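# Move the blue carton from the wall shelf to the desk

## Task

Remove the blue carton from the line of cartons standing on the wall shelf and set it down on the desk. The brown cartons have to finish exactly where they were, neither moved nor rotated. The robot must not topple or be left leaning, or the task fails. The carton has to rest on the desk by itself at the end; if only the robot's grip keeps it there, it is not done.

## Robot and tools

Robot: a LinearBot, a base that can drive in any direction, with a column about 1.75 m high. A carriage runs up and down the column (lift_m, 0 to 1 m) and carries two identical six-joint arms, left and right, each ending in a two-finger gripper. The arm bases sit at roughly 0.57 m + lift_m above the floor and are mounted 0.27 m forward and 0.33 m to either side of the column. Parts of the carriage hang about 0.15 m below them. A hand reaches up to 0.78 m from its shoulder but only about 0.38 m below its arm base. A hand is about 0.16 m long and 0.1 m wide (0.14 m with the fingers open). Parked joints 1-6 are 0, 0.05, 0.05, 1.45, 0, 0; parked, the robot is about 0.95 m wide and 0.7 m long. Cameras: carriage_camera is fixed on the carriage, faces forward and tilts about 20 degrees down; left_wrist_camera and right_wrist_camera look out past the fingertips. All images are 504x504.

Frames: the base frame has its origin on the floor below the base centre, x forward, y left, z up. left_hand and right_hand report the point midway between each hand's finger pads in this frame. quat_wxyz is the hand orientation: hand z runs along the fingers and the fingers open along hand y. A hand pointing straight up with joints 1, 5 and 6 at 0 reads (1,0,0,0). base_odometry is given relative to the base pose at scene start and comes only from wheel turns, so slip shows up as travel. Heading is positive to the left, between -3.142 and 3.142.

execute_actions(actions, cameras): actions is a list holding one action or none. An empty list just returns the state and images. An action can have "base", "joints" or both, and they start together.
- base takes exactly one key, and each is a relative offset from where the base last measured itself: translate_m (metres, forward positive, -2 to 2), strafe_m (metres, left positive, -2 to 2), rotate_rad (radians, counter-clockwise/left positive, -6.3 to 6.3).
- joints is a single dict keyed by joint name, with absolute targets. Only the joints you name are given new targets. Names and ranges:
  - lift_m: 0 to 1.
  - left_/right_joint1_rad: -2.617 to 3.054. Turns the arm about vertical; 0 is forward, positive is left.
  - joint2_rad: 0 to 3.141. Shoulder: 0 is upper arm back and level, 1.57 upright, 3.14 forward and level.
  - joint3_rad: 0 to 3.141. Elbow: 0 folded, 3.14 straight.
  - joint4_rad: -1.57 to 1.57. Wrist pitch; positive lifts the fingertips.
  - joint5_rad: -1.57 to 1.57. Wrist yaw; positive swings the fingertips to the RIGHT.
  - joint6_rad: -2.094 to 2.094. Roll about the fingers; positive is clockwise seen from the forearm.
  - left_/right_gripper_m: 0 to 0.093 m, the gap between the pads.
  Arm joints move at up to 1.8 rad/s (joints 1-3) and 2.7 rad/s (joints 4-6). No action runs longer than 15 s. A joint you leave out may still be pushing toward an older target.
- cameras: a list drawn from carriage_camera, left_wrist_camera, right_wrist_camera, all. Omitted, null or ["all"] returns every camera; [] returns none. The pictures line gives the order of the images. An unknown key, an unknown camera name or an out-of-range value refuses the whole call, and nothing moves.

wait(seconds 0-10): nothing new is commanded; returns state and images. zoom_image(camera, region [x0,y0,x1,y1] in pixels, at most 504x504): gives a closer look at that camera's latest full image. read_manual(section "licences"): licence text only. finished_scene(scene 1 or 2): ends the scene permanently and reports success; the next scene's task then appears. Call it only once the carton rests on the desk by itself and the robot has let go. If a call reports a stop, later movement calls in the same reply are skipped.

Result lines: base_status and joint_status report how each motion ended.
- done: reached the target. For the base this only means the wheels turned the full amount.
- off_target: came to rest short of the target and may still be pushing. A gripper holding something usually shows this.
- contact_stop / time_out: the target is dropped and the joint or base holds where it stopped.
- "joint command not followed" (with a cause) and per-joint not_followed: a self-collision check blocked that arm's targets, which may be retried later. To free a blocked arm, move only that arm clear first, then the other.
- on_its_own: what was not commanded; "held at" is a held target, not the actual position.
- motor_effort: percent of maximum, positive toward higher joint values, peak in brackets. These readings are biased and noisy. If lift effort keeps falling while the lift lowers, a hand or load is resting on something. drive_wheels higher at rest than after a free move means the base is still pressing on something.
- ARM HIT: an arm struck the robot hard.
- MOTOR HOT (75 °C) and OVER-TEMPERATURE FAULT (90 °C pauses the arm for 10 s; 100 °C makes the arm go limp and fall). A paused joint reads limit_stop_at_motor_heat, and its target must be sent again.

Cautions:
- Wheel motors are weak (2 N m), so the base hits contact_stop after light pushes. After a blocked drive, back off about 0.2 m the way you came (for a turn, turn back), repeating if needed. Backing into a table edge can topple the robot. The base may keep rolling up to 0.3 m after an arm touches something.
- Arms and grippers have no contact stop: a blocked arm keeps pressing and springs to its target once freed.
- Grip force here is only about 13-25 N per pad, so grip the carton firmly and centred, and avoid jerky moves.
- Hand readings drift at long reach. A level hand sags 10-17 cm under 1 kg.
- Tipping risk grows with a high carriage, stretched arms, a load, pulling, or sudden stops. No reading reports a lean; only images show it.
- Never let the arms collide or press on each other.
- Outstretched arms overheat quickly.
- Do not bump or shift the brown cartons. Something may occasionally nudge loose objects.
- Finish by opening the gripper and moving the arm away from the carton.

Each tool is called after "Request:" by a JSON object that holds its "op" and its "data".

## Session

Request:
{"op": "execute_actions", "data": {"actions": []}}

Scene clock: 0.00 s.
base_odometry: x=+0.000 y=+0.000 heading=+0.000 (m, m, rad; odometry frame)
base_status: not commanded
joint_positions: lift_m=+0.297 left_joint1_rad=+0.011 left_joint2_rad=+0.060 left_joint3_rad=+0.041 left_joint4_rad=+1.452 left_joint5_rad=+0.053 left_joint6_rad=+0.009 left_gripper_m=+0.095 right_joint1_rad=+0.004 right_joint2_rad=+0.058 right_joint3_rad=+0.067 right_joint4_rad=+1.418 right_joint5_rad=-0.033 right_joint6_rad=-0.032 right_gripper_m=+0.095
joint_status: not commanded
motor_effort: lift_m=+24 drive_wheels=-2 (%)
left_hand: x=+0.3164 y=+0.3228 z=+1.2775 quat_wxyz=(+0.997, +0.026, +0.069, +0.008) (m; base frame)
right_hand: x=+0.3163 y=-0.3257 z=+1.2839 quat_wxyz=(+0.997, -0.018, +0.072, -0.013) (m; base frame)
pictures: carriage_camera, left_wrist_camera, right_wrist_camera
Images, in order (width x height): carriage_camera 504x504, left_wrist_camera 504x504, right_wrist_camera 504x504.

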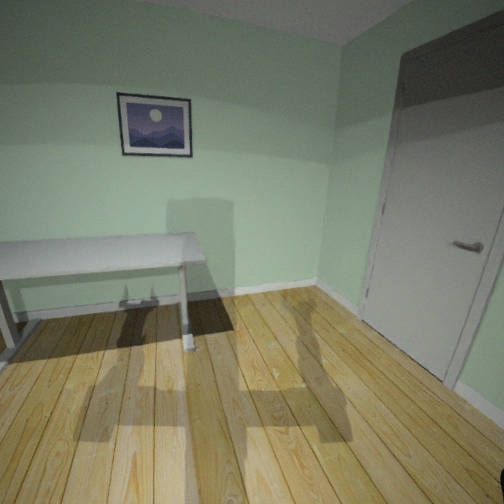

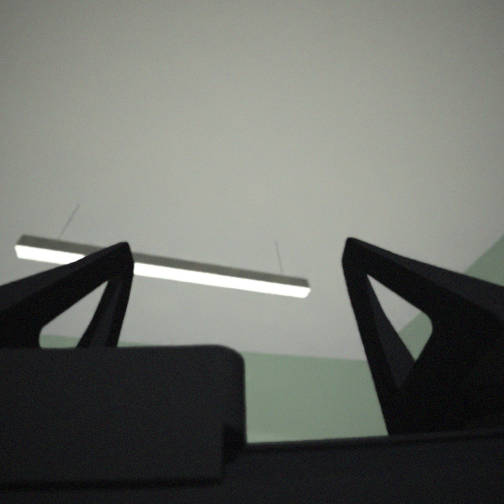

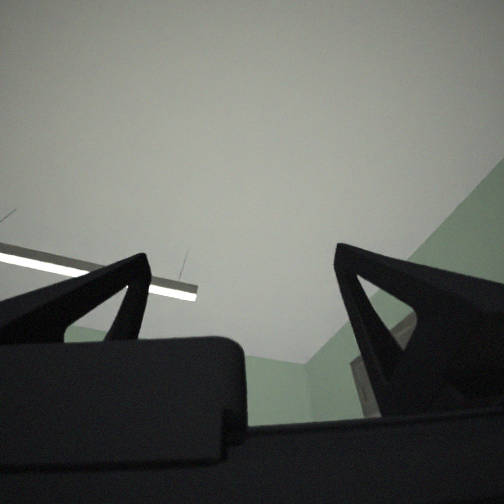

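Request:
{"op": "execute_actions", "data": {"actions": [{"base":{"rotate_rad":1.5}}], "cameras": ["carriage_camera"]}}

Request:
{"op": "execute_actions", "data": {"actions": [{"base":{"rotate_rad":1.5}}], "cameras": ["carriage_camera"]}}

Scene clock: 3.40 s.
base_odometry: x=+0.000 y=+0.000 heading=+1.499 (m, m, rad; odometry frame)
base_status: done
joint_positions: lift_m=+0.297 left_joint1_rad=+0.011 left_joint2_rad=+0.060 left_joint3_rad=+0.041 left_joint4_rad=+1.451 left_joint5_rad=+0.053 left_joint6_rad=+0.009 left_gripper_m=+0.095 right_joint1_rad=+0.004 right_joint2_rad=+0.058 right_joint3_rad=+0.067 right_joint4_rad=+1.418 right_joint5_rad=-0.033 right_joint6_rad=-0.032 right_gripper_m=+0.095
joint_status: not commanded
motor_effort: lift_m=+24(25) drive_wheels=+17(51) (%)
left_hand: x=+0.3168 y=+0.3228 z=+1.2775 quat_wxyz=(+0.997, +0.026, +0.070, +0.008) (m; base frame)
right_hand: x=+0.3163 y=-0.3257 z=+1.2839 quat_wxyz=(+0.997, -0.018, +0.072, -0.013) (m; base frame)
pictures: carriage_camera
Images, in order (width x height): carriage_camera 504x504.

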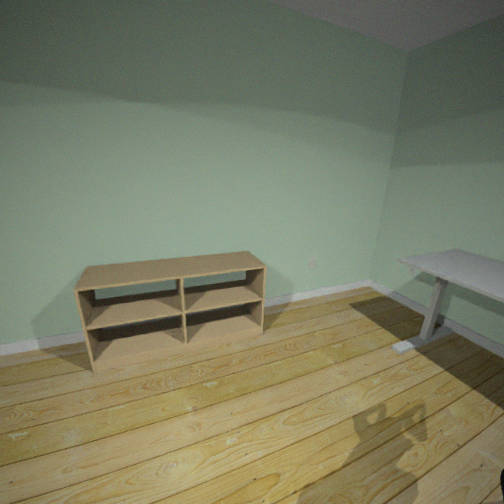

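Scene clock: 6.43 s.
base_odometry: x=+0.000 y=+0.000 heading=+2.998 (m, m, rad; odometry frame)
base_status: done
joint_positions: lift_m=+0.297 left_joint1_rad=+0.011 left_joint2_rad=+0.060 left_joint3_rad=+0.041 left_joint4_rad=+1.451 left_joint5_rad=+0.053 left_joint6_rad=+0.009 left_gripper_m=+0.095 right_joint1_rad=+0.004 right_joint2_rad=+0.058 right_joint3_rad=+0.067 right_joint4_rad=+1.418 right_joint5_rad=-0.033 right_joint6_rad=-0.032 right_gripper_m=+0.095
joint_status: not commanded
motor_effort: lift_m=+24(24) drive_wheels=+17(54) (%)
left_hand: x=+0.3168 y=+0.3228 z=+1.2775 quat_wxyz=(+0.997, +0.026, +0.070, +0.008) (m; base frame)
right_hand: x=+0.3163 y=-0.3257 z=+1.2839 quat_wxyz=(+0.997, -0.018, +0.072, -0.013) (m; base frame)
pictures: carriage_camera
Images, in order (width x height): carriage_camera 504x504.

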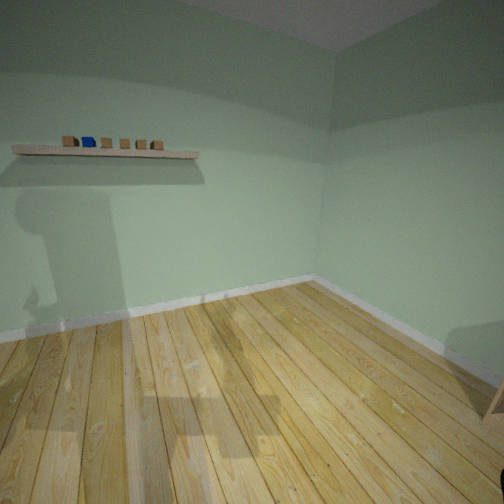

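Request:
{"op": "execute_actions", "data": {"actions": [{"base":{"rotate_rad":0.42},"joints":{"lift_m":0.7}}], "cameras": ["carriage_camera"]}}

Scene clock: 8.87 s.
base_odometry: x=+0.000 y=+0.000 heading=-2.867 (m, m, rad; odometry frame)
base_status: done
joint_positions: lift_m=+0.700 left_joint1_rad=+0.011 left_joint2_rad=+0.060 left_joint3_rad=+0.041 left_joint4_rad=+1.450 left_joint5_rad=+0.053 left_joint6_rad=+0.009 left_gripper_m=+0.095 right_joint1_rad=+0.004 right_joint2_rad=+0.058 right_joint3_rad=+0.067 right_joint4_rad=+1.418 right_joint5_rad=-0.033 right_joint6_rad=-0.032 right_gripper_m=+0.095
joint_status: all done
motor_effort: lift_m=+27(33) drive_wheels=+18(53) (%)
left_hand: x=+0.3169 y=+0.3228 z=+1.6802 quat_wxyz=(+0.997, +0.026, +0.070, +0.008) (m; base frame)
right_hand: x=+0.3163 y=-0.3257 z=+1.6866 quat_wxyz=(+0.997, -0.018, +0.072, -0.013) (m; base frame)
pictures: carriage_camera
Images, in order (width x height): carriage_camera 504x504.

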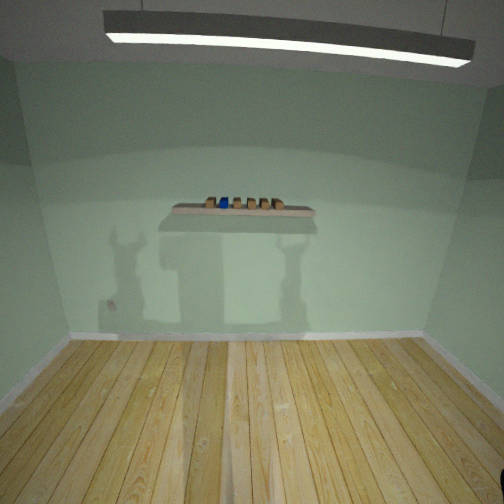

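Request:
{"op": "execute_actions", "data": {"actions": [{"base":{"translate_m":1.1}}], "cameras": ["carriage_camera"]}}

Scene clock: 13.80 s.
base_odometry: x=-1.058 y=-0.300 heading=-2.866 (m, m, rad; odometry frame)
base_status: done
joint_positions: lift_m=+0.700 left_joint1_rad=+0.011 left_joint2_rad=+0.060 left_joint3_rad=+0.041 left_joint4_rad=+1.450 left_joint5_rad=+0.053 left_joint6_rad=+0.009 left_gripper_m=+0.095 right_joint1_rad=+0.004 right_joint2_rad=+0.058 right_joint3_rad=+0.067 right_joint4_rad=+1.419 right_joint5_rad=-0.033 right_joint6_rad=-0.032 right_gripper_m=+0.095
joint_status: not commanded
motor_effort: lift_m=+26(27) drive_wheels=-18(60) (%)
left_hand: x=+0.3169 y=+0.3228 z=+1.6802 quat_wxyz=(+0.997, +0.026, +0.070, +0.008) (m; base frame)
right_hand: x=+0.3160 y=-0.3257 z=+1.6866 quat_wxyz=(+0.997, -0.018, +0.071, -0.013) (m; base frame)
pictures: carriage_camera
Images, in order (width x height): carriage_camera 504x504.

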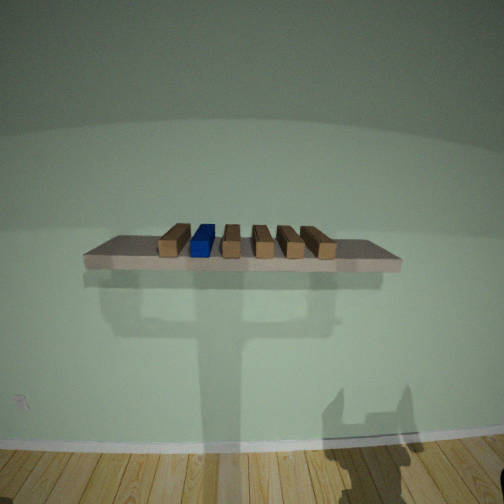

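Request:
{"op": "execute_actions", "data": {"actions": [{"base":{"strafe_m":-0.16},"joints":{"left_joint2_rad":1.0,"left_joint3_rad":1.0,"left_joint4_rad":0,"left_joint5_rad":0,"left_joint1_rad":0,"left_gripper_m":0.085,"lift_m":0.45}}], "cameras": ["carriage_camera","left_wrist_camera"]}}

Scene clock: 16.67 s.
base_odometry: x=-1.102 y=-0.146 heading=-2.866 (m, m, rad; odometry frame)
base_status: done
joint_positions: lift_m=+0.450 left_joint1_rad=+0.007 left_joint2_rad=+1.000 left_joint3_rad=+0.965 left_joint4_rad=-0.011 left_joint5_rad=+0.006 left_joint6_rad=+0.009 left_gripper_m=+0.085 right_joint1_rad=+0.004 right_joint2_rad=+0.058 right_joint3_rad=+0.067 right_joint4_rad=+1.418 right_joint5_rad=-0.033 right_joint6_rad=-0.032 right_gripper_m=+0.095
joint_status: all done
motor_effort: lift_m=+20(21) drive_wheels=-6(48) (%)
left_hand: x=+0.6500 y=+0.3329 z=+1.3788 quat_wxyz=(+0.691, +0.003, +0.723, +0.003) (m; base frame)
right_hand: x=+0.3163 y=-0.3257 z=+1.4372 quat_wxyz=(+0.997, -0.018, +0.072, -0.013) (m; base frame)
pictures: carriage_camera, left_wrist_camera
Images, in order (width x height): carriage_camera 504x504, left_wrist_camera 504x504.

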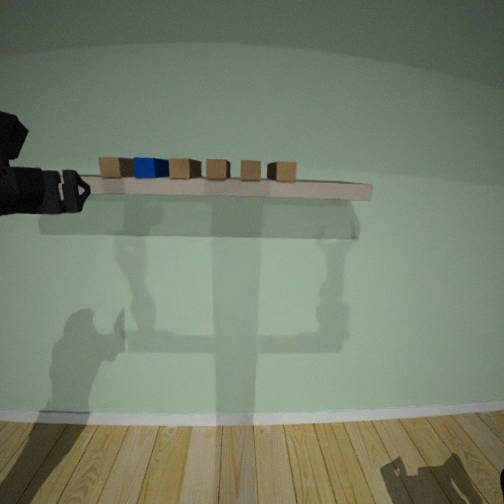

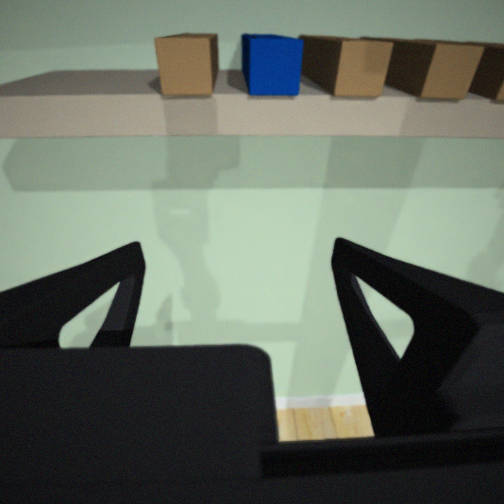

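Request:
{"op": "execute_actions", "data": {"actions": [{"base":{"strafe_m":-0.04},"joints":{"lift_m":0.49}}], "cameras": []}}

Request:
{"op": "execute_actions", "data": {"actions": [{"base":{"translate_m":0.2}}], "cameras": ["carriage_camera","left_wrist_camera"]}}

Scene clock: 18.40 s.
base_odometry: x=-1.113 y=-0.108 heading=-2.865 (m, m, rad; odometry frame)
base_status: done
joint_positions: lift_m=+0.490 left_joint1_rad=+0.007 left_joint2_rad=+1.000 left_joint3_rad=+0.985 left_joint4_rad=-0.002 left_joint5_rad=+0.006 left_joint6_rad=+0.009 left_gripper_m=+0.085 right_joint1_rad=+0.004 right_joint2_rad=+0.058 right_joint3_rad=+0.067 right_joint4_rad=+1.417 right_joint5_rad=-0.033 right_joint6_rad=-0.032 right_gripper_m=+0.095
joint_status: all done
motor_effort: lift_m=+26(31) drive_wheels=-8(47) (%)
left_hand: x=+0.6491 y=+0.3329 z=+1.4300 quat_wxyz=(+0.701, +0.003, +0.713, +0.003) (m; base frame)
right_hand: x=+0.3165 y=-0.3257 z=+1.4766 quat_wxyz=(+0.997, -0.018, +0.072, -0.013) (m; base frame)
pictures: none
No camera images: the call's "cameras" was empty. Leave "cameras" out to get every camera's image.

Scene clock: 20.47 s.
base_odometry: x=-1.306 y=-0.162 heading=-2.866 (m, m, rad; odometry frame)
base_status: done
joint_positions: lift_m=+0.490 left_joint1_rad=+0.007 left_joint2_rad=+1.000 left_joint3_rad=+0.985 left_joint4_rad=-0.004 left_joint5_rad=+0.006 left_joint6_rad=+0.009 left_gripper_m=+0.085 right_joint1_rad=+0.004 right_joint2_rad=+0.058 right_joint3_rad=+0.067 right_joint4_rad=+1.417 right_joint5_rad=-0.033 right_joint6_rad=-0.032 right_gripper_m=+0.095
joint_status: not commanded
motor_effort: lift_m=+26(26) drive_wheels=-13(42) (%)
left_hand: x=+0.6491 y=+0.3329 z=+1.4295 quat_wxyz=(+0.700, +0.003, +0.714, +0.003) (m; base frame)
right_hand: x=+0.3165 y=-0.3257 z=+1.4766 quat_wxyz=(+0.997, -0.018, +0.072, -0.013) (m; base frame)
pictures: carriage_camera, left_wrist_camera
Images, in order (width x height): carriage_camera 504x504, left_wrist_camera 504x504.

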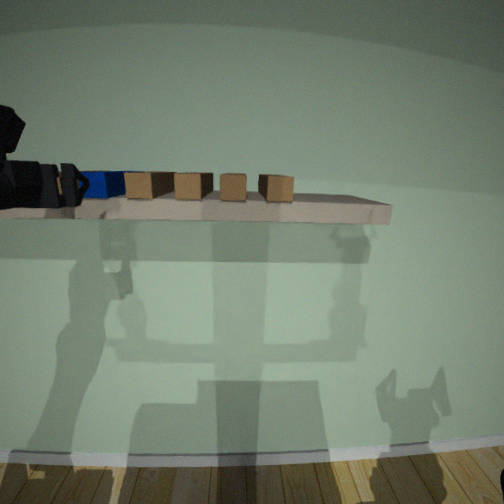

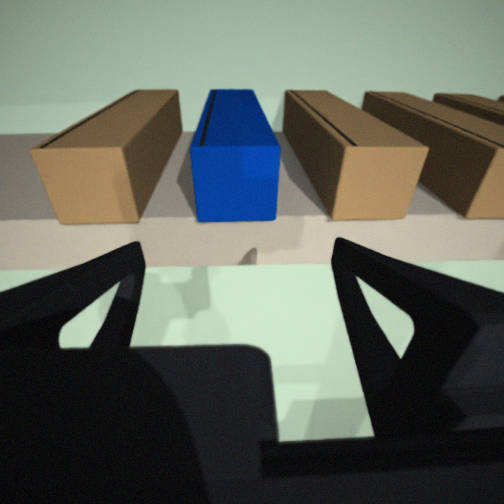

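Request:
{"op": "execute_actions", "data": {"actions": [{"base":{"translate_m":0.09},"joints":{"lift_m":0.482}}], "cameras": ["carriage_camera","left_wrist_camera"]}}

Scene clock: 22.40 s.
base_odometry: x=-1.393 y=-0.186 heading=-2.866 (m, m, rad; odometry frame)
base_status: done
joint_positions: lift_m=+0.482 left_joint1_rad=+0.007 left_joint2_rad=+1.000 left_joint3_rad=+0.985 left_joint4_rad=-0.008 left_joint5_rad=+0.006 left_joint6_rad=+0.009 left_gripper_m=+0.085 right_joint1_rad=+0.004 right_joint2_rad=+0.058 right_joint3_rad=+0.067 right_joint4_rad=+1.418 right_joint5_rad=-0.033 right_joint6_rad=-0.032 right_gripper_m=+0.095
joint_status: all done
motor_effort: lift_m=+20(21) drive_wheels=-12(58) (%)
left_hand: x=+0.6490 y=+0.3329 z=+1.4213 quat_wxyz=(+0.699, +0.003, +0.715, +0.003) (m; base frame)
right_hand: x=+0.3163 y=-0.3257 z=+1.4692 quat_wxyz=(+0.997, -0.018, +0.072, -0.013) (m; base frame)
pictures: carriage_camera, left_wrist_camera
Images, in order (width x height): carriage_camera 504x504, left_wrist_camera 504x504.

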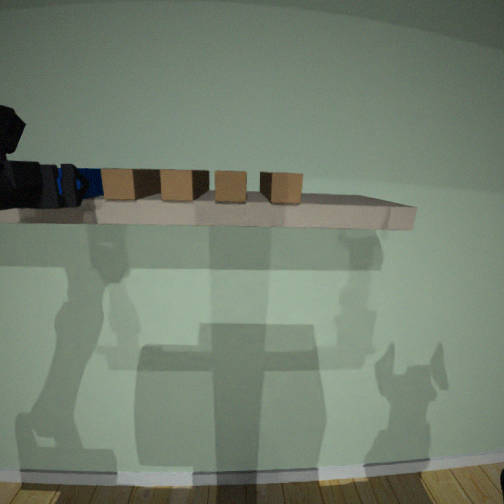

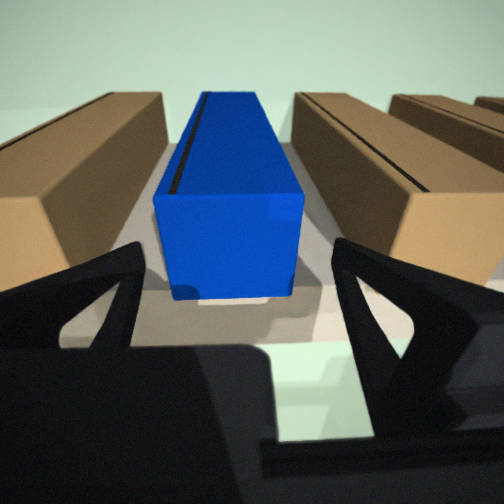

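Request:
{"op": "execute_actions", "data": {"actions": [{"base":{"translate_m":0.045},"joints":{"left_joint1_rad":0.015}}], "cameras": ["left_wrist_camera"]}}

Request:
{"op": "execute_actions", "data": {"actions": [{"joints":{"left_gripper_m":0.03}}], "cameras": ["left_wrist_camera"]}}

Request:
{"op": "execute_actions", "data": {"actions": [{"joints":{"lift_m":0.5}}], "cameras": ["left_wrist_camera"]}}

Scene clock: 24.03 s.
base_odometry: x=-1.436 y=-0.198 heading=-2.867 (m, m, rad; odometry frame)
base_status: done
joint_positions: lift_m=+0.482 left_joint1_rad=+0.008 left_joint2_rad=+1.000 left_joint3_rad=+0.985 left_joint4_rad=-0.008 left_joint5_rad=+0.006 left_joint6_rad=+0.009 left_gripper_m=+0.085 right_joint1_rad=+0.004 right_joint2_rad=+0.058 right_joint3_rad=+0.067 right_joint4_rad=+1.418 right_joint5_rad=-0.033 right_joint6_rad=-0.032 right_gripper_m=+0.095
joint_status: all done
motor_effort: lift_m=+21(20) drive_wheels=-9(49) (%)
left_hand: x=+0.6490 y=+0.3335 z=+1.4214 quat_wxyz=(+0.699, +0.002, +0.715, +0.004) (m; base frame)
right_hand: x=+0.3163 y=-0.3257 z=+1.4692 quat_wxyz=(+0.997, -0.018, +0.072, -0.013) (m; base frame)
pictures: left_wrist_camera
Images, in order (width x height): left_wrist_camera 504x504.

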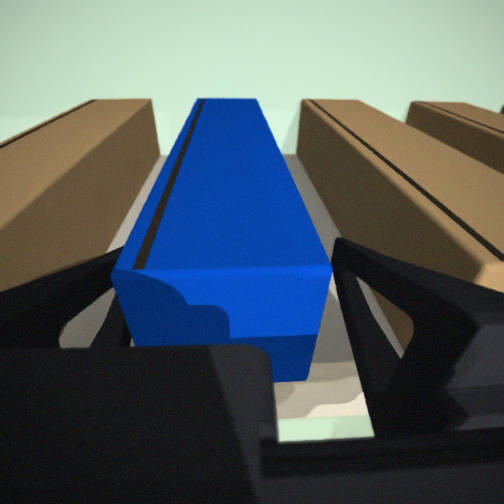

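Scene clock: 24.63 s.
base_odometry: x=-1.436 y=-0.198 heading=-2.867 (m, m, rad; odometry frame)
base_status: not commanded
joint_positions: lift_m=+0.482 left_joint1_rad=+0.008 left_joint2_rad=+1.000 left_joint3_rad=+0.985 left_joint4_rad=-0.008 left_joint5_rad=+0.006 left_joint6_rad=+0.009 left_gripper_m=+0.061 right_joint1_rad=+0.004 right_joint2_rad=+0.058 right_joint3_rad=+0.067 right_joint4_rad=+1.418 right_joint5_rad=-0.033 right_joint6_rad=-0.032 right_gripper_m=+0.095
joint_status: left_gripper_m off_target (ended at +0.061, target +0.030)
motor_effort: lift_m=+21(21) drive_wheels=-10(11) (%)
left_hand: x=+0.6490 y=+0.3336 z=+1.4214 quat_wxyz=(+0.699, +0.002, +0.715, +0.004) (m; base frame)
right_hand: x=+0.3163 y=-0.3257 z=+1.4692 quat_wxyz=(+0.997, -0.018, +0.072, -0.013) (m; base frame)
pictures: left_wrist_camera
Images, in order (width x height): left_wrist_camera 504x504.

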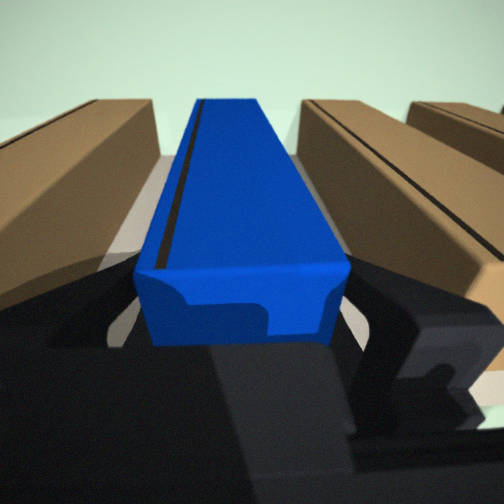

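Scene clock: 25.23 s.
base_odometry: x=-1.436 y=-0.198 heading=-2.867 (m, m, rad; odometry frame)
base_status: not commanded
joint_positions: lift_m=+0.500 left_joint1_rad=+0.008 left_joint2_rad=+1.000 left_joint3_rad=+0.985 left_joint4_rad=-0.020 left_joint5_rad=+0.006 left_joint6_rad=+0.009 left_gripper_m=+0.061 right_joint1_rad=+0.004 right_joint2_rad=+0.058 right_joint3_rad=+0.067 right_joint4_rad=+1.417 right_joint5_rad=-0.033 right_joint6_rad=-0.032 right_gripper_m=+0.095
joint_status: all done
motor_effort: lift_m=+27(33) drive_wheels=-6(11) (%)
left_hand: x=+0.6490 y=+0.3336 z=+1.4356 quat_wxyz=(+0.695, +0.002, +0.719, +0.004) (m; base frame)
right_hand: x=+0.3165 y=-0.3257 z=+1.4865 quat_wxyz=(+0.997, -0.018, +0.072, -0.013) (m; base frame)
pictures: left_wrist_camera
Images, in order (width x height): left_wrist_camera 504x504.

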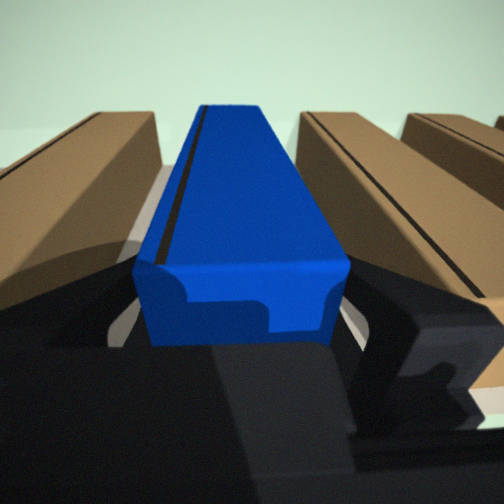

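Request:
{"op": "execute_actions", "data": {"actions": [{"joints":{"lift_m":0.53}}], "cameras": ["left_wrist_camera"]}}

Scene clock: 26.20 s.
base_odometry: x=-1.436 y=-0.198 heading=-2.867 (m, m, rad; odometry frame)
base_status: not commanded
joint_positions: lift_m=+0.530 left_joint1_rad=+0.008 left_joint2_rad=+1.000 left_joint3_rad=+0.985 left_joint4_rad=-0.020 left_joint5_rad=+0.006 left_joint6_rad=+0.009 left_gripper_m=+0.061 right_joint1_rad=+0.004 right_joint2_rad=+0.058 right_joint3_rad=+0.067 right_joint4_rad=+1.417 right_joint5_rad=-0.033 right_joint6_rad=-0.032 right_gripper_m=+0.095
joint_status: all done
motor_effort: lift_m=+27(32) drive_wheels=-5(6) (%)
left_hand: x=+0.6490 y=+0.3336 z=+1.4654 quat_wxyz=(+0.694, +0.002, +0.720, +0.004) (m; base frame)
right_hand: x=+0.3165 y=-0.3257 z=+1.5165 quat_wxyz=(+0.997, -0.018, +0.072, -0.013) (m; base frame)
pictures: left_wrist_camera
Images, in order (width x height): left_wrist_camera 504x504.

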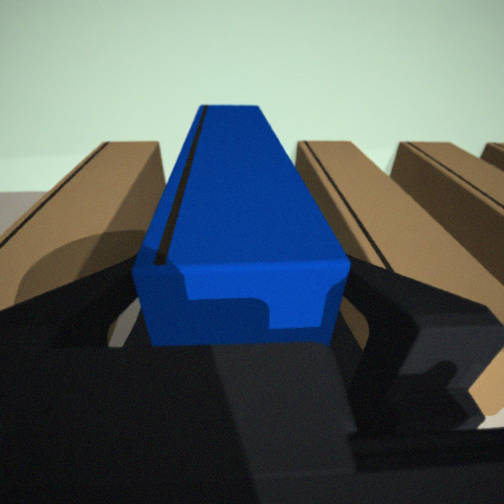

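Holds. Back out and turn.

Request:
{"op": "execute_actions", "data": {"actions": [{"base":{"translate_m":-1.0}}], "cameras": ["left_wrist_camera"]}}

Request:
{"op": "execute_actions", "data": {"actions": [{"base":{"rotate_rad":3.14},"joints":{"lift_m":0.1}}], "cameras": ["carriage_camera","left_wrist_camera"]}}

Scene clock: 37.87 s.
base_odometry: x=-0.474 y=+0.073 heading=-2.867 (m, m, rad; odometry frame)
base_status: done
joint_positions: lift_m=+0.530 left_joint1_rad=+0.008 left_joint2_rad=+1.000 left_joint3_rad=+0.985 left_joint4_rad=-0.023 left_joint5_rad=+0.005 left_joint6_rad=+0.009 left_gripper_m=+0.061 right_joint1_rad=+0.004 right_joint2_rad=+0.058 right_joint3_rad=+0.067 right_joint4_rad=+1.416 right_joint5_rad=-0.033 right_joint6_rad=-0.032 right_gripper_m=+0.095
joint_status: not commanded
motor_effort: lift_m=+27(27) drive_wheels=-10(69) (%)
left_hand: x=+0.6490 y=+0.3336 z=+1.4648 quat_wxyz=(+0.693, +0.002, +0.720, +0.004) (m; base frame)
right_hand: x=+0.3167 y=-0.3257 z=+1.5164 quat_wxyz=(+0.997, -0.018, +0.073, -0.013) (m; base frame)
pictures: left_wrist_camera
Images, in order (width x height): left_wrist_camera 504x504.

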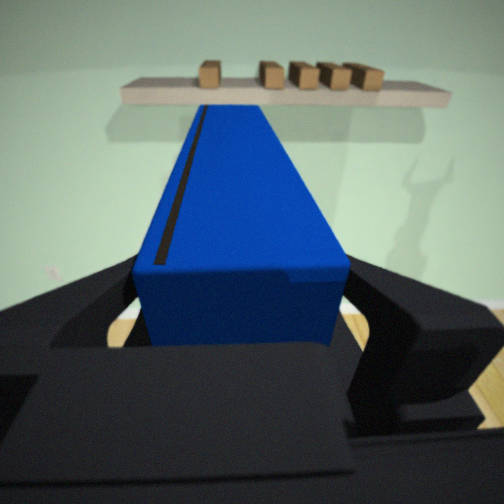

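Scene clock: 42.13 s.
base_odometry: x=-0.474 y=+0.073 heading=+0.272 (m, m, rad; odometry frame)
base_status: done
joint_positions: lift_m=+0.100 left_joint1_rad=+0.012 left_joint2_rad=+1.010 left_joint3_rad=+0.985 left_joint4_rad=-0.035 left_joint5_rad=+0.002 left_joint6_rad=+0.009 left_gripper_m=+0.061 right_joint1_rad=+0.004 right_joint2_rad=+0.058 right_joint3_rad=+0.067 right_joint4_rad=+1.413 right_joint5_rad=-0.033 right_joint6_rad=-0.032 right_gripper_m=+0.095
joint_status: all done
motor_effort: lift_m=+21(21) drive_wheels=+17(60) (%)
left_hand: x=+0.6515 y=+0.3355 z=+1.0290 quat_wxyz=(+0.685, +0.000, +0.728, +0.006) (m; base frame)
right_hand: x=+0.3174 y=-0.3257 z=+1.0870 quat_wxyz=(+0.997, -0.018, +0.074, -0.013) (m; base frame)
pictures: carriage_camera, left_wrist_camera
Images, in order (width x height): carriage_camera 504x504, left_wrist_camera 504x504.

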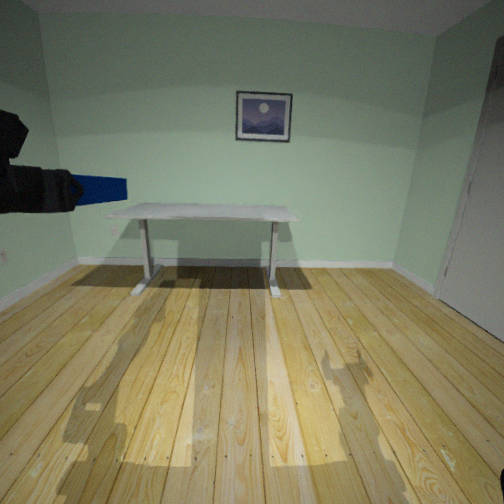

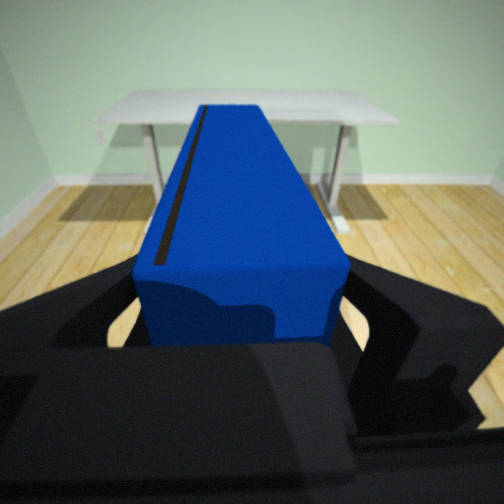

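Request:
{"op": "execute_actions", "data": {"actions": [{"base":{"translate_m":1.1},"joints":{"lift_m":0.15,"left_joint2_rad":2.2,"left_joint3_rad":1.6,"left_joint4_rad":0.65}}], "cameras": ["carriage_camera","left_wrist_camera"]}}

Scene clock: 47.33 s.
base_odometry: x=+0.585 y=+0.371 heading=+0.273 (m, m, rad; odometry frame)
base_status: done
joint_positions: lift_m=+0.150 left_joint1_rad=+0.012 left_joint2_rad=+2.220 left_joint3_rad=+1.587 left_joint4_rad=+0.618 left_joint5_rad=+0.002 left_joint6_rad=+0.009 left_gripper_m=+0.061 right_joint1_rad=+0.004 right_joint2_rad=+0.058 right_joint3_rad=+0.067 right_joint4_rad=+1.414 right_joint5_rad=-0.033 right_joint6_rad=-0.032 right_gripper_m=+0.095
joint_status: all done
motor_effort: lift_m=+27(32) drive_wheels=-17(62) (%)
left_hand: x=+0.9384 y=+0.3388 z=+0.9255 quat_wxyz=(+0.702, +0.000, +0.713, +0.007) (m; base frame)
right_hand: x=+0.3171 y=-0.3257 z=+1.1364 quat_wxyz=(+0.997, -0.018, +0.073, -0.013) (m; base frame)
pictures: carriage_camera, left_wrist_camera
Images, in order (width x height): carriage_camera 504x504, left_wrist_camera 504x504.

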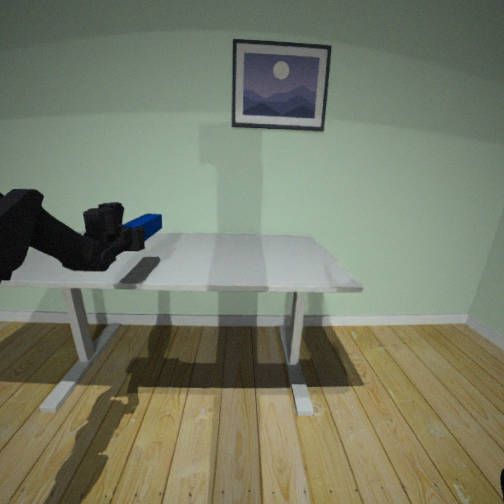

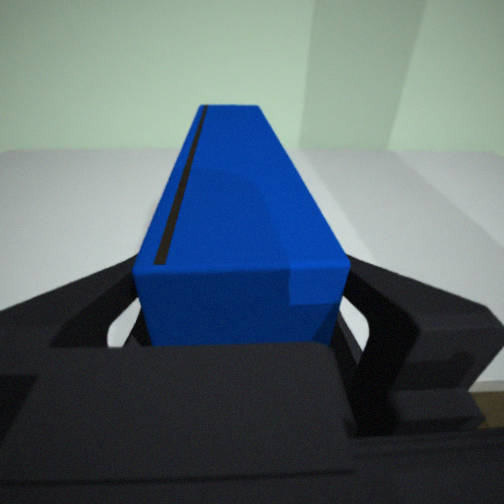

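Request:
{"op": "execute_actions", "data": {"actions": [{"base":{"translate_m":0.2},"joints":{"lift_m":0.05}}], "cameras": ["carriage_camera","left_wrist_camera"]}}

Request:
{"op": "execute_actions", "data": {"actions": [{"joints":{"lift_m":0.01}}], "cameras": ["carriage_camera","left_wrist_camera"]}}

Scene clock: 49.93 s.
base_odometry: x=+0.778 y=+0.425 heading=+0.274 (m, m, rad; odometry frame)
base_status: done
joint_positions: lift_m=+0.050 left_joint1_rad=+0.013 left_joint2_rad=+2.214 left_joint3_rad=+1.587 left_joint4_rad=+0.621 left_joint5_rad=+0.001 left_joint6_rad=+0.009 left_gripper_m=+0.061 right_joint1_rad=+0.004 right_joint2_rad=+0.058 right_joint3_rad=+0.067 right_joint4_rad=+1.415 right_joint5_rad=-0.033 right_joint6_rad=-0.032 right_gripper_m=+0.095
joint_status: all done
motor_effort: lift_m=+21(21) drive_wheels=-17(54) (%)
left_hand: x=+0.9378 y=+0.3399 z=+0.8309 quat_wxyz=(+0.705, -0.001, +0.709, +0.007) (m; base frame)
right_hand: x=+0.3168 y=-0.3257 z=+1.0371 quat_wxyz=(+0.997, -0.018, +0.073, -0.013) (m; base frame)
pictures: carriage_camera, left_wrist_camera
Images, in order (width x height): carriage_camera 504x504, left_wrist_camera 504x504.

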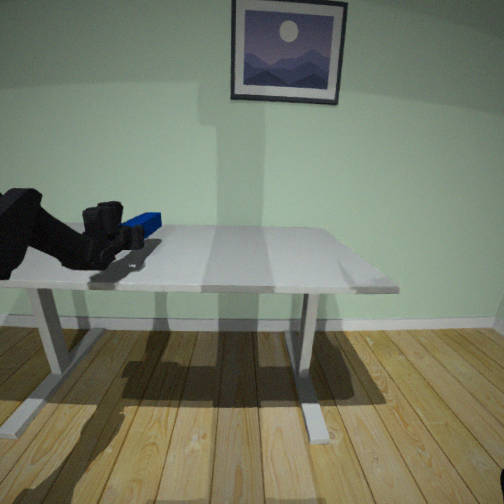

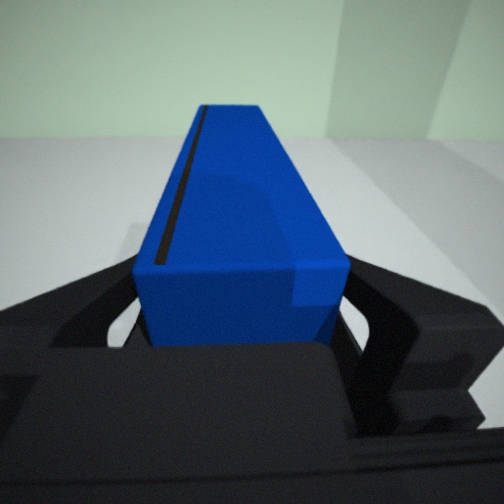

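Scene clock: 50.73 s.
base_odometry: x=+0.778 y=+0.425 heading=+0.274 (m, m, rad; odometry frame)
base_status: not commanded
joint_positions: lift_m=+0.010 left_joint1_rad=+0.013 left_joint2_rad=+2.218 left_joint3_rad=+1.587 left_joint4_rad=+0.620 left_joint5_rad=+0.001 left_joint6_rad=+0.009 left_gripper_m=+0.061 right_joint1_rad=+0.004 right_joint2_rad=+0.058 right_joint3_rad=+0.067 right_joint4_rad=+1.416 right_joint5_rad=-0.033 right_joint6_rad=-0.032 right_gripper_m=+0.095
joint_status: all done
motor_effort: lift_m=+21(21) drive_wheels=-14(17) (%)
left_hand: x=+0.9382 y=+0.3399 z=+0.7882 quat_wxyz=(+0.703, -0.001, +0.711, +0.007) (m; base frame)
right_hand: x=+0.3167 y=-0.3257 z=+0.9970 quat_wxyz=(+0.997, -0.018, +0.073, -0.013) (m; base frame)
pictures: carriage_camera, left_wrist_camera
Images, in order (width x height): carriage_camera 504x504, left_wrist_camera 504x504.

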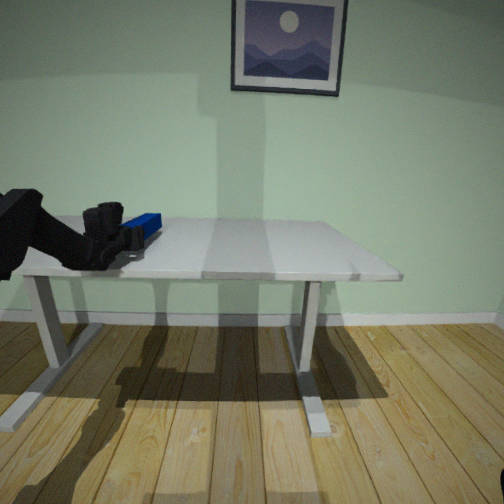

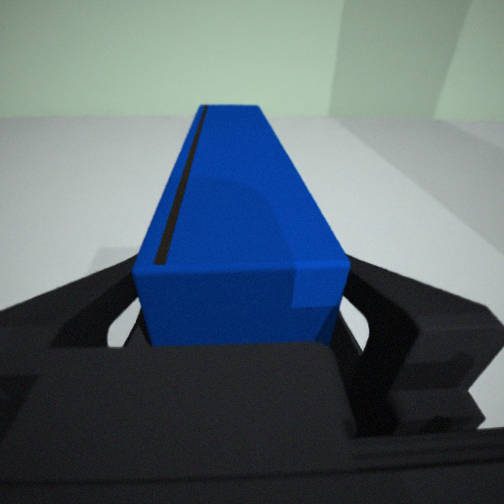

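Very close to the surface; release.

Request:
{"op": "execute_actions", "data": {"actions": [{"joints":{"lift_m":0.0}}], "cameras": []}}

Request:
{"op": "execute_actions", "data": {"actions": [{"joints":{"left_gripper_m":0.09}}], "cameras": []}}

Request:
{"op": "execute_actions", "data": {"actions": [{"base":{"translate_m":-0.4}}], "cameras": ["carriage_camera"]}}

Scene clock: 51.77 s.
base_odometry: x=+0.778 y=+0.425 heading=+0.274 (m, m, rad; odometry frame)
base_status: not commanded
joint_positions: lift_m=+0.000 left_joint1_rad=+0.013 left_joint2_rad=+2.215 left_joint3_rad=+1.587 left_joint4_rad=+0.621 left_joint5_rad=+0.001 left_joint6_rad=+0.009 left_gripper_m=+0.061 right_joint1_rad=+0.004 right_joint2_rad=+0.058 right_joint3_rad=+0.067 right_joint4_rad=+1.416 right_joint5_rad=-0.033 right_joint6_rad=-0.032 right_gripper_m=+0.095
joint_status: all done
motor_effort: lift_m=+21(22) drive_wheels=-14(15) (%)
left_hand: x=+0.9379 y=+0.3399 z=+0.7799 quat_wxyz=(+0.704, -0.001, +0.710, +0.007) (m; base frame)
right_hand: x=+0.3167 y=-0.3257 z=+0.9871 quat_wxyz=(+0.997, -0.018, +0.073, -0.013) (m; base frame)
pictures: none
No camera images: the call's "cameras" was empty. Leave "cameras" out to get every camera's image.

Scene clock: 52.40 s.
base_odometry: x=+0.778 y=+0.425 heading=+0.274 (m, m, rad; odometry frame)
base_status: not commanded
joint_positions: lift_m=+0.000 left_joint1_rad=+0.013 left_joint2_rad=+2.215 left_joint3_rad=+1.587 left_joint4_rad=+0.631 left_joint5_rad=+0.001 left_joint6_rad=+0.009 left_gripper_m=+0.090 right_joint1_rad=+0.004 right_joint2_rad=+0.058 right_joint3_rad=+0.067 right_joint4_rad=+1.416 right_joint5_rad=-0.033 right_joint6_rad=-0.032 right_gripper_m=+0.095
joint_status: all done
motor_effort: lift_m=+21(21) drive_wheels=-13(13) (%)
left_hand: x=+0.9379 y=+0.3399 z=+0.7824 quat_wxyz=(+0.708, -0.001, +0.706, +0.007) (m; base frame)
right_hand: x=+0.3167 y=-0.3257 z=+0.9871 quat_wxyz=(+0.997, -0.018, +0.073, -0.013) (m; base frame)
pictures: none
No camera images: the call's "cameras" was empty. Leave "cameras" out to get every camera's image.

Scene clock: 55.30 s.
base_odometry: x=+0.393 y=+0.316 heading=+0.276 (m, m, rad; odometry frame)
base_status: done
joint_positions: lift_m=+0.000 left_joint1_rad=+0.014 left_joint2_rad=+2.215 left_joint3_rad=+1.587 left_joint4_rad=+0.639 left_joint5_rad=+0.001 left_joint6_rad=+0.009 left_gripper_m=+0.090 right_joint1_rad=+0.004 right_joint2_rad=+0.058 right_joint3_rad=+0.067 right_joint4_rad=+1.414 right_joint5_rad=-0.033 right_joint6_rad=-0.032 right_gripper_m=+0.095
joint_status: not commanded
motor_effort: lift_m=+21(21) drive_wheels=-18(68) (%)
left_hand: x=+0.9379 y=+0.3404 z=+0.7843 quat_wxyz=(+0.711, -0.001, +0.703, +0.008) (m; base frame)
right_hand: x=+0.3171 y=-0.3257 z=+0.9870 quat_wxyz=(+0.997, -0.018, +0.073, -0.013) (m; base frame)
pictures: carriage_camera
Images, in order (width x height): carriage_camera 504x504.

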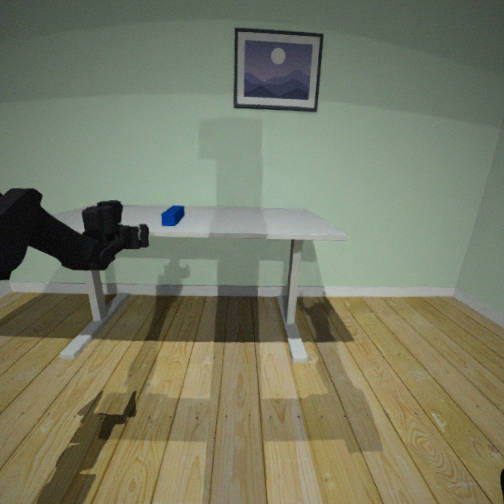

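Request:
{"op": "finished_scene", "data": {"scene": 1}}

The scene is finished: the task was done.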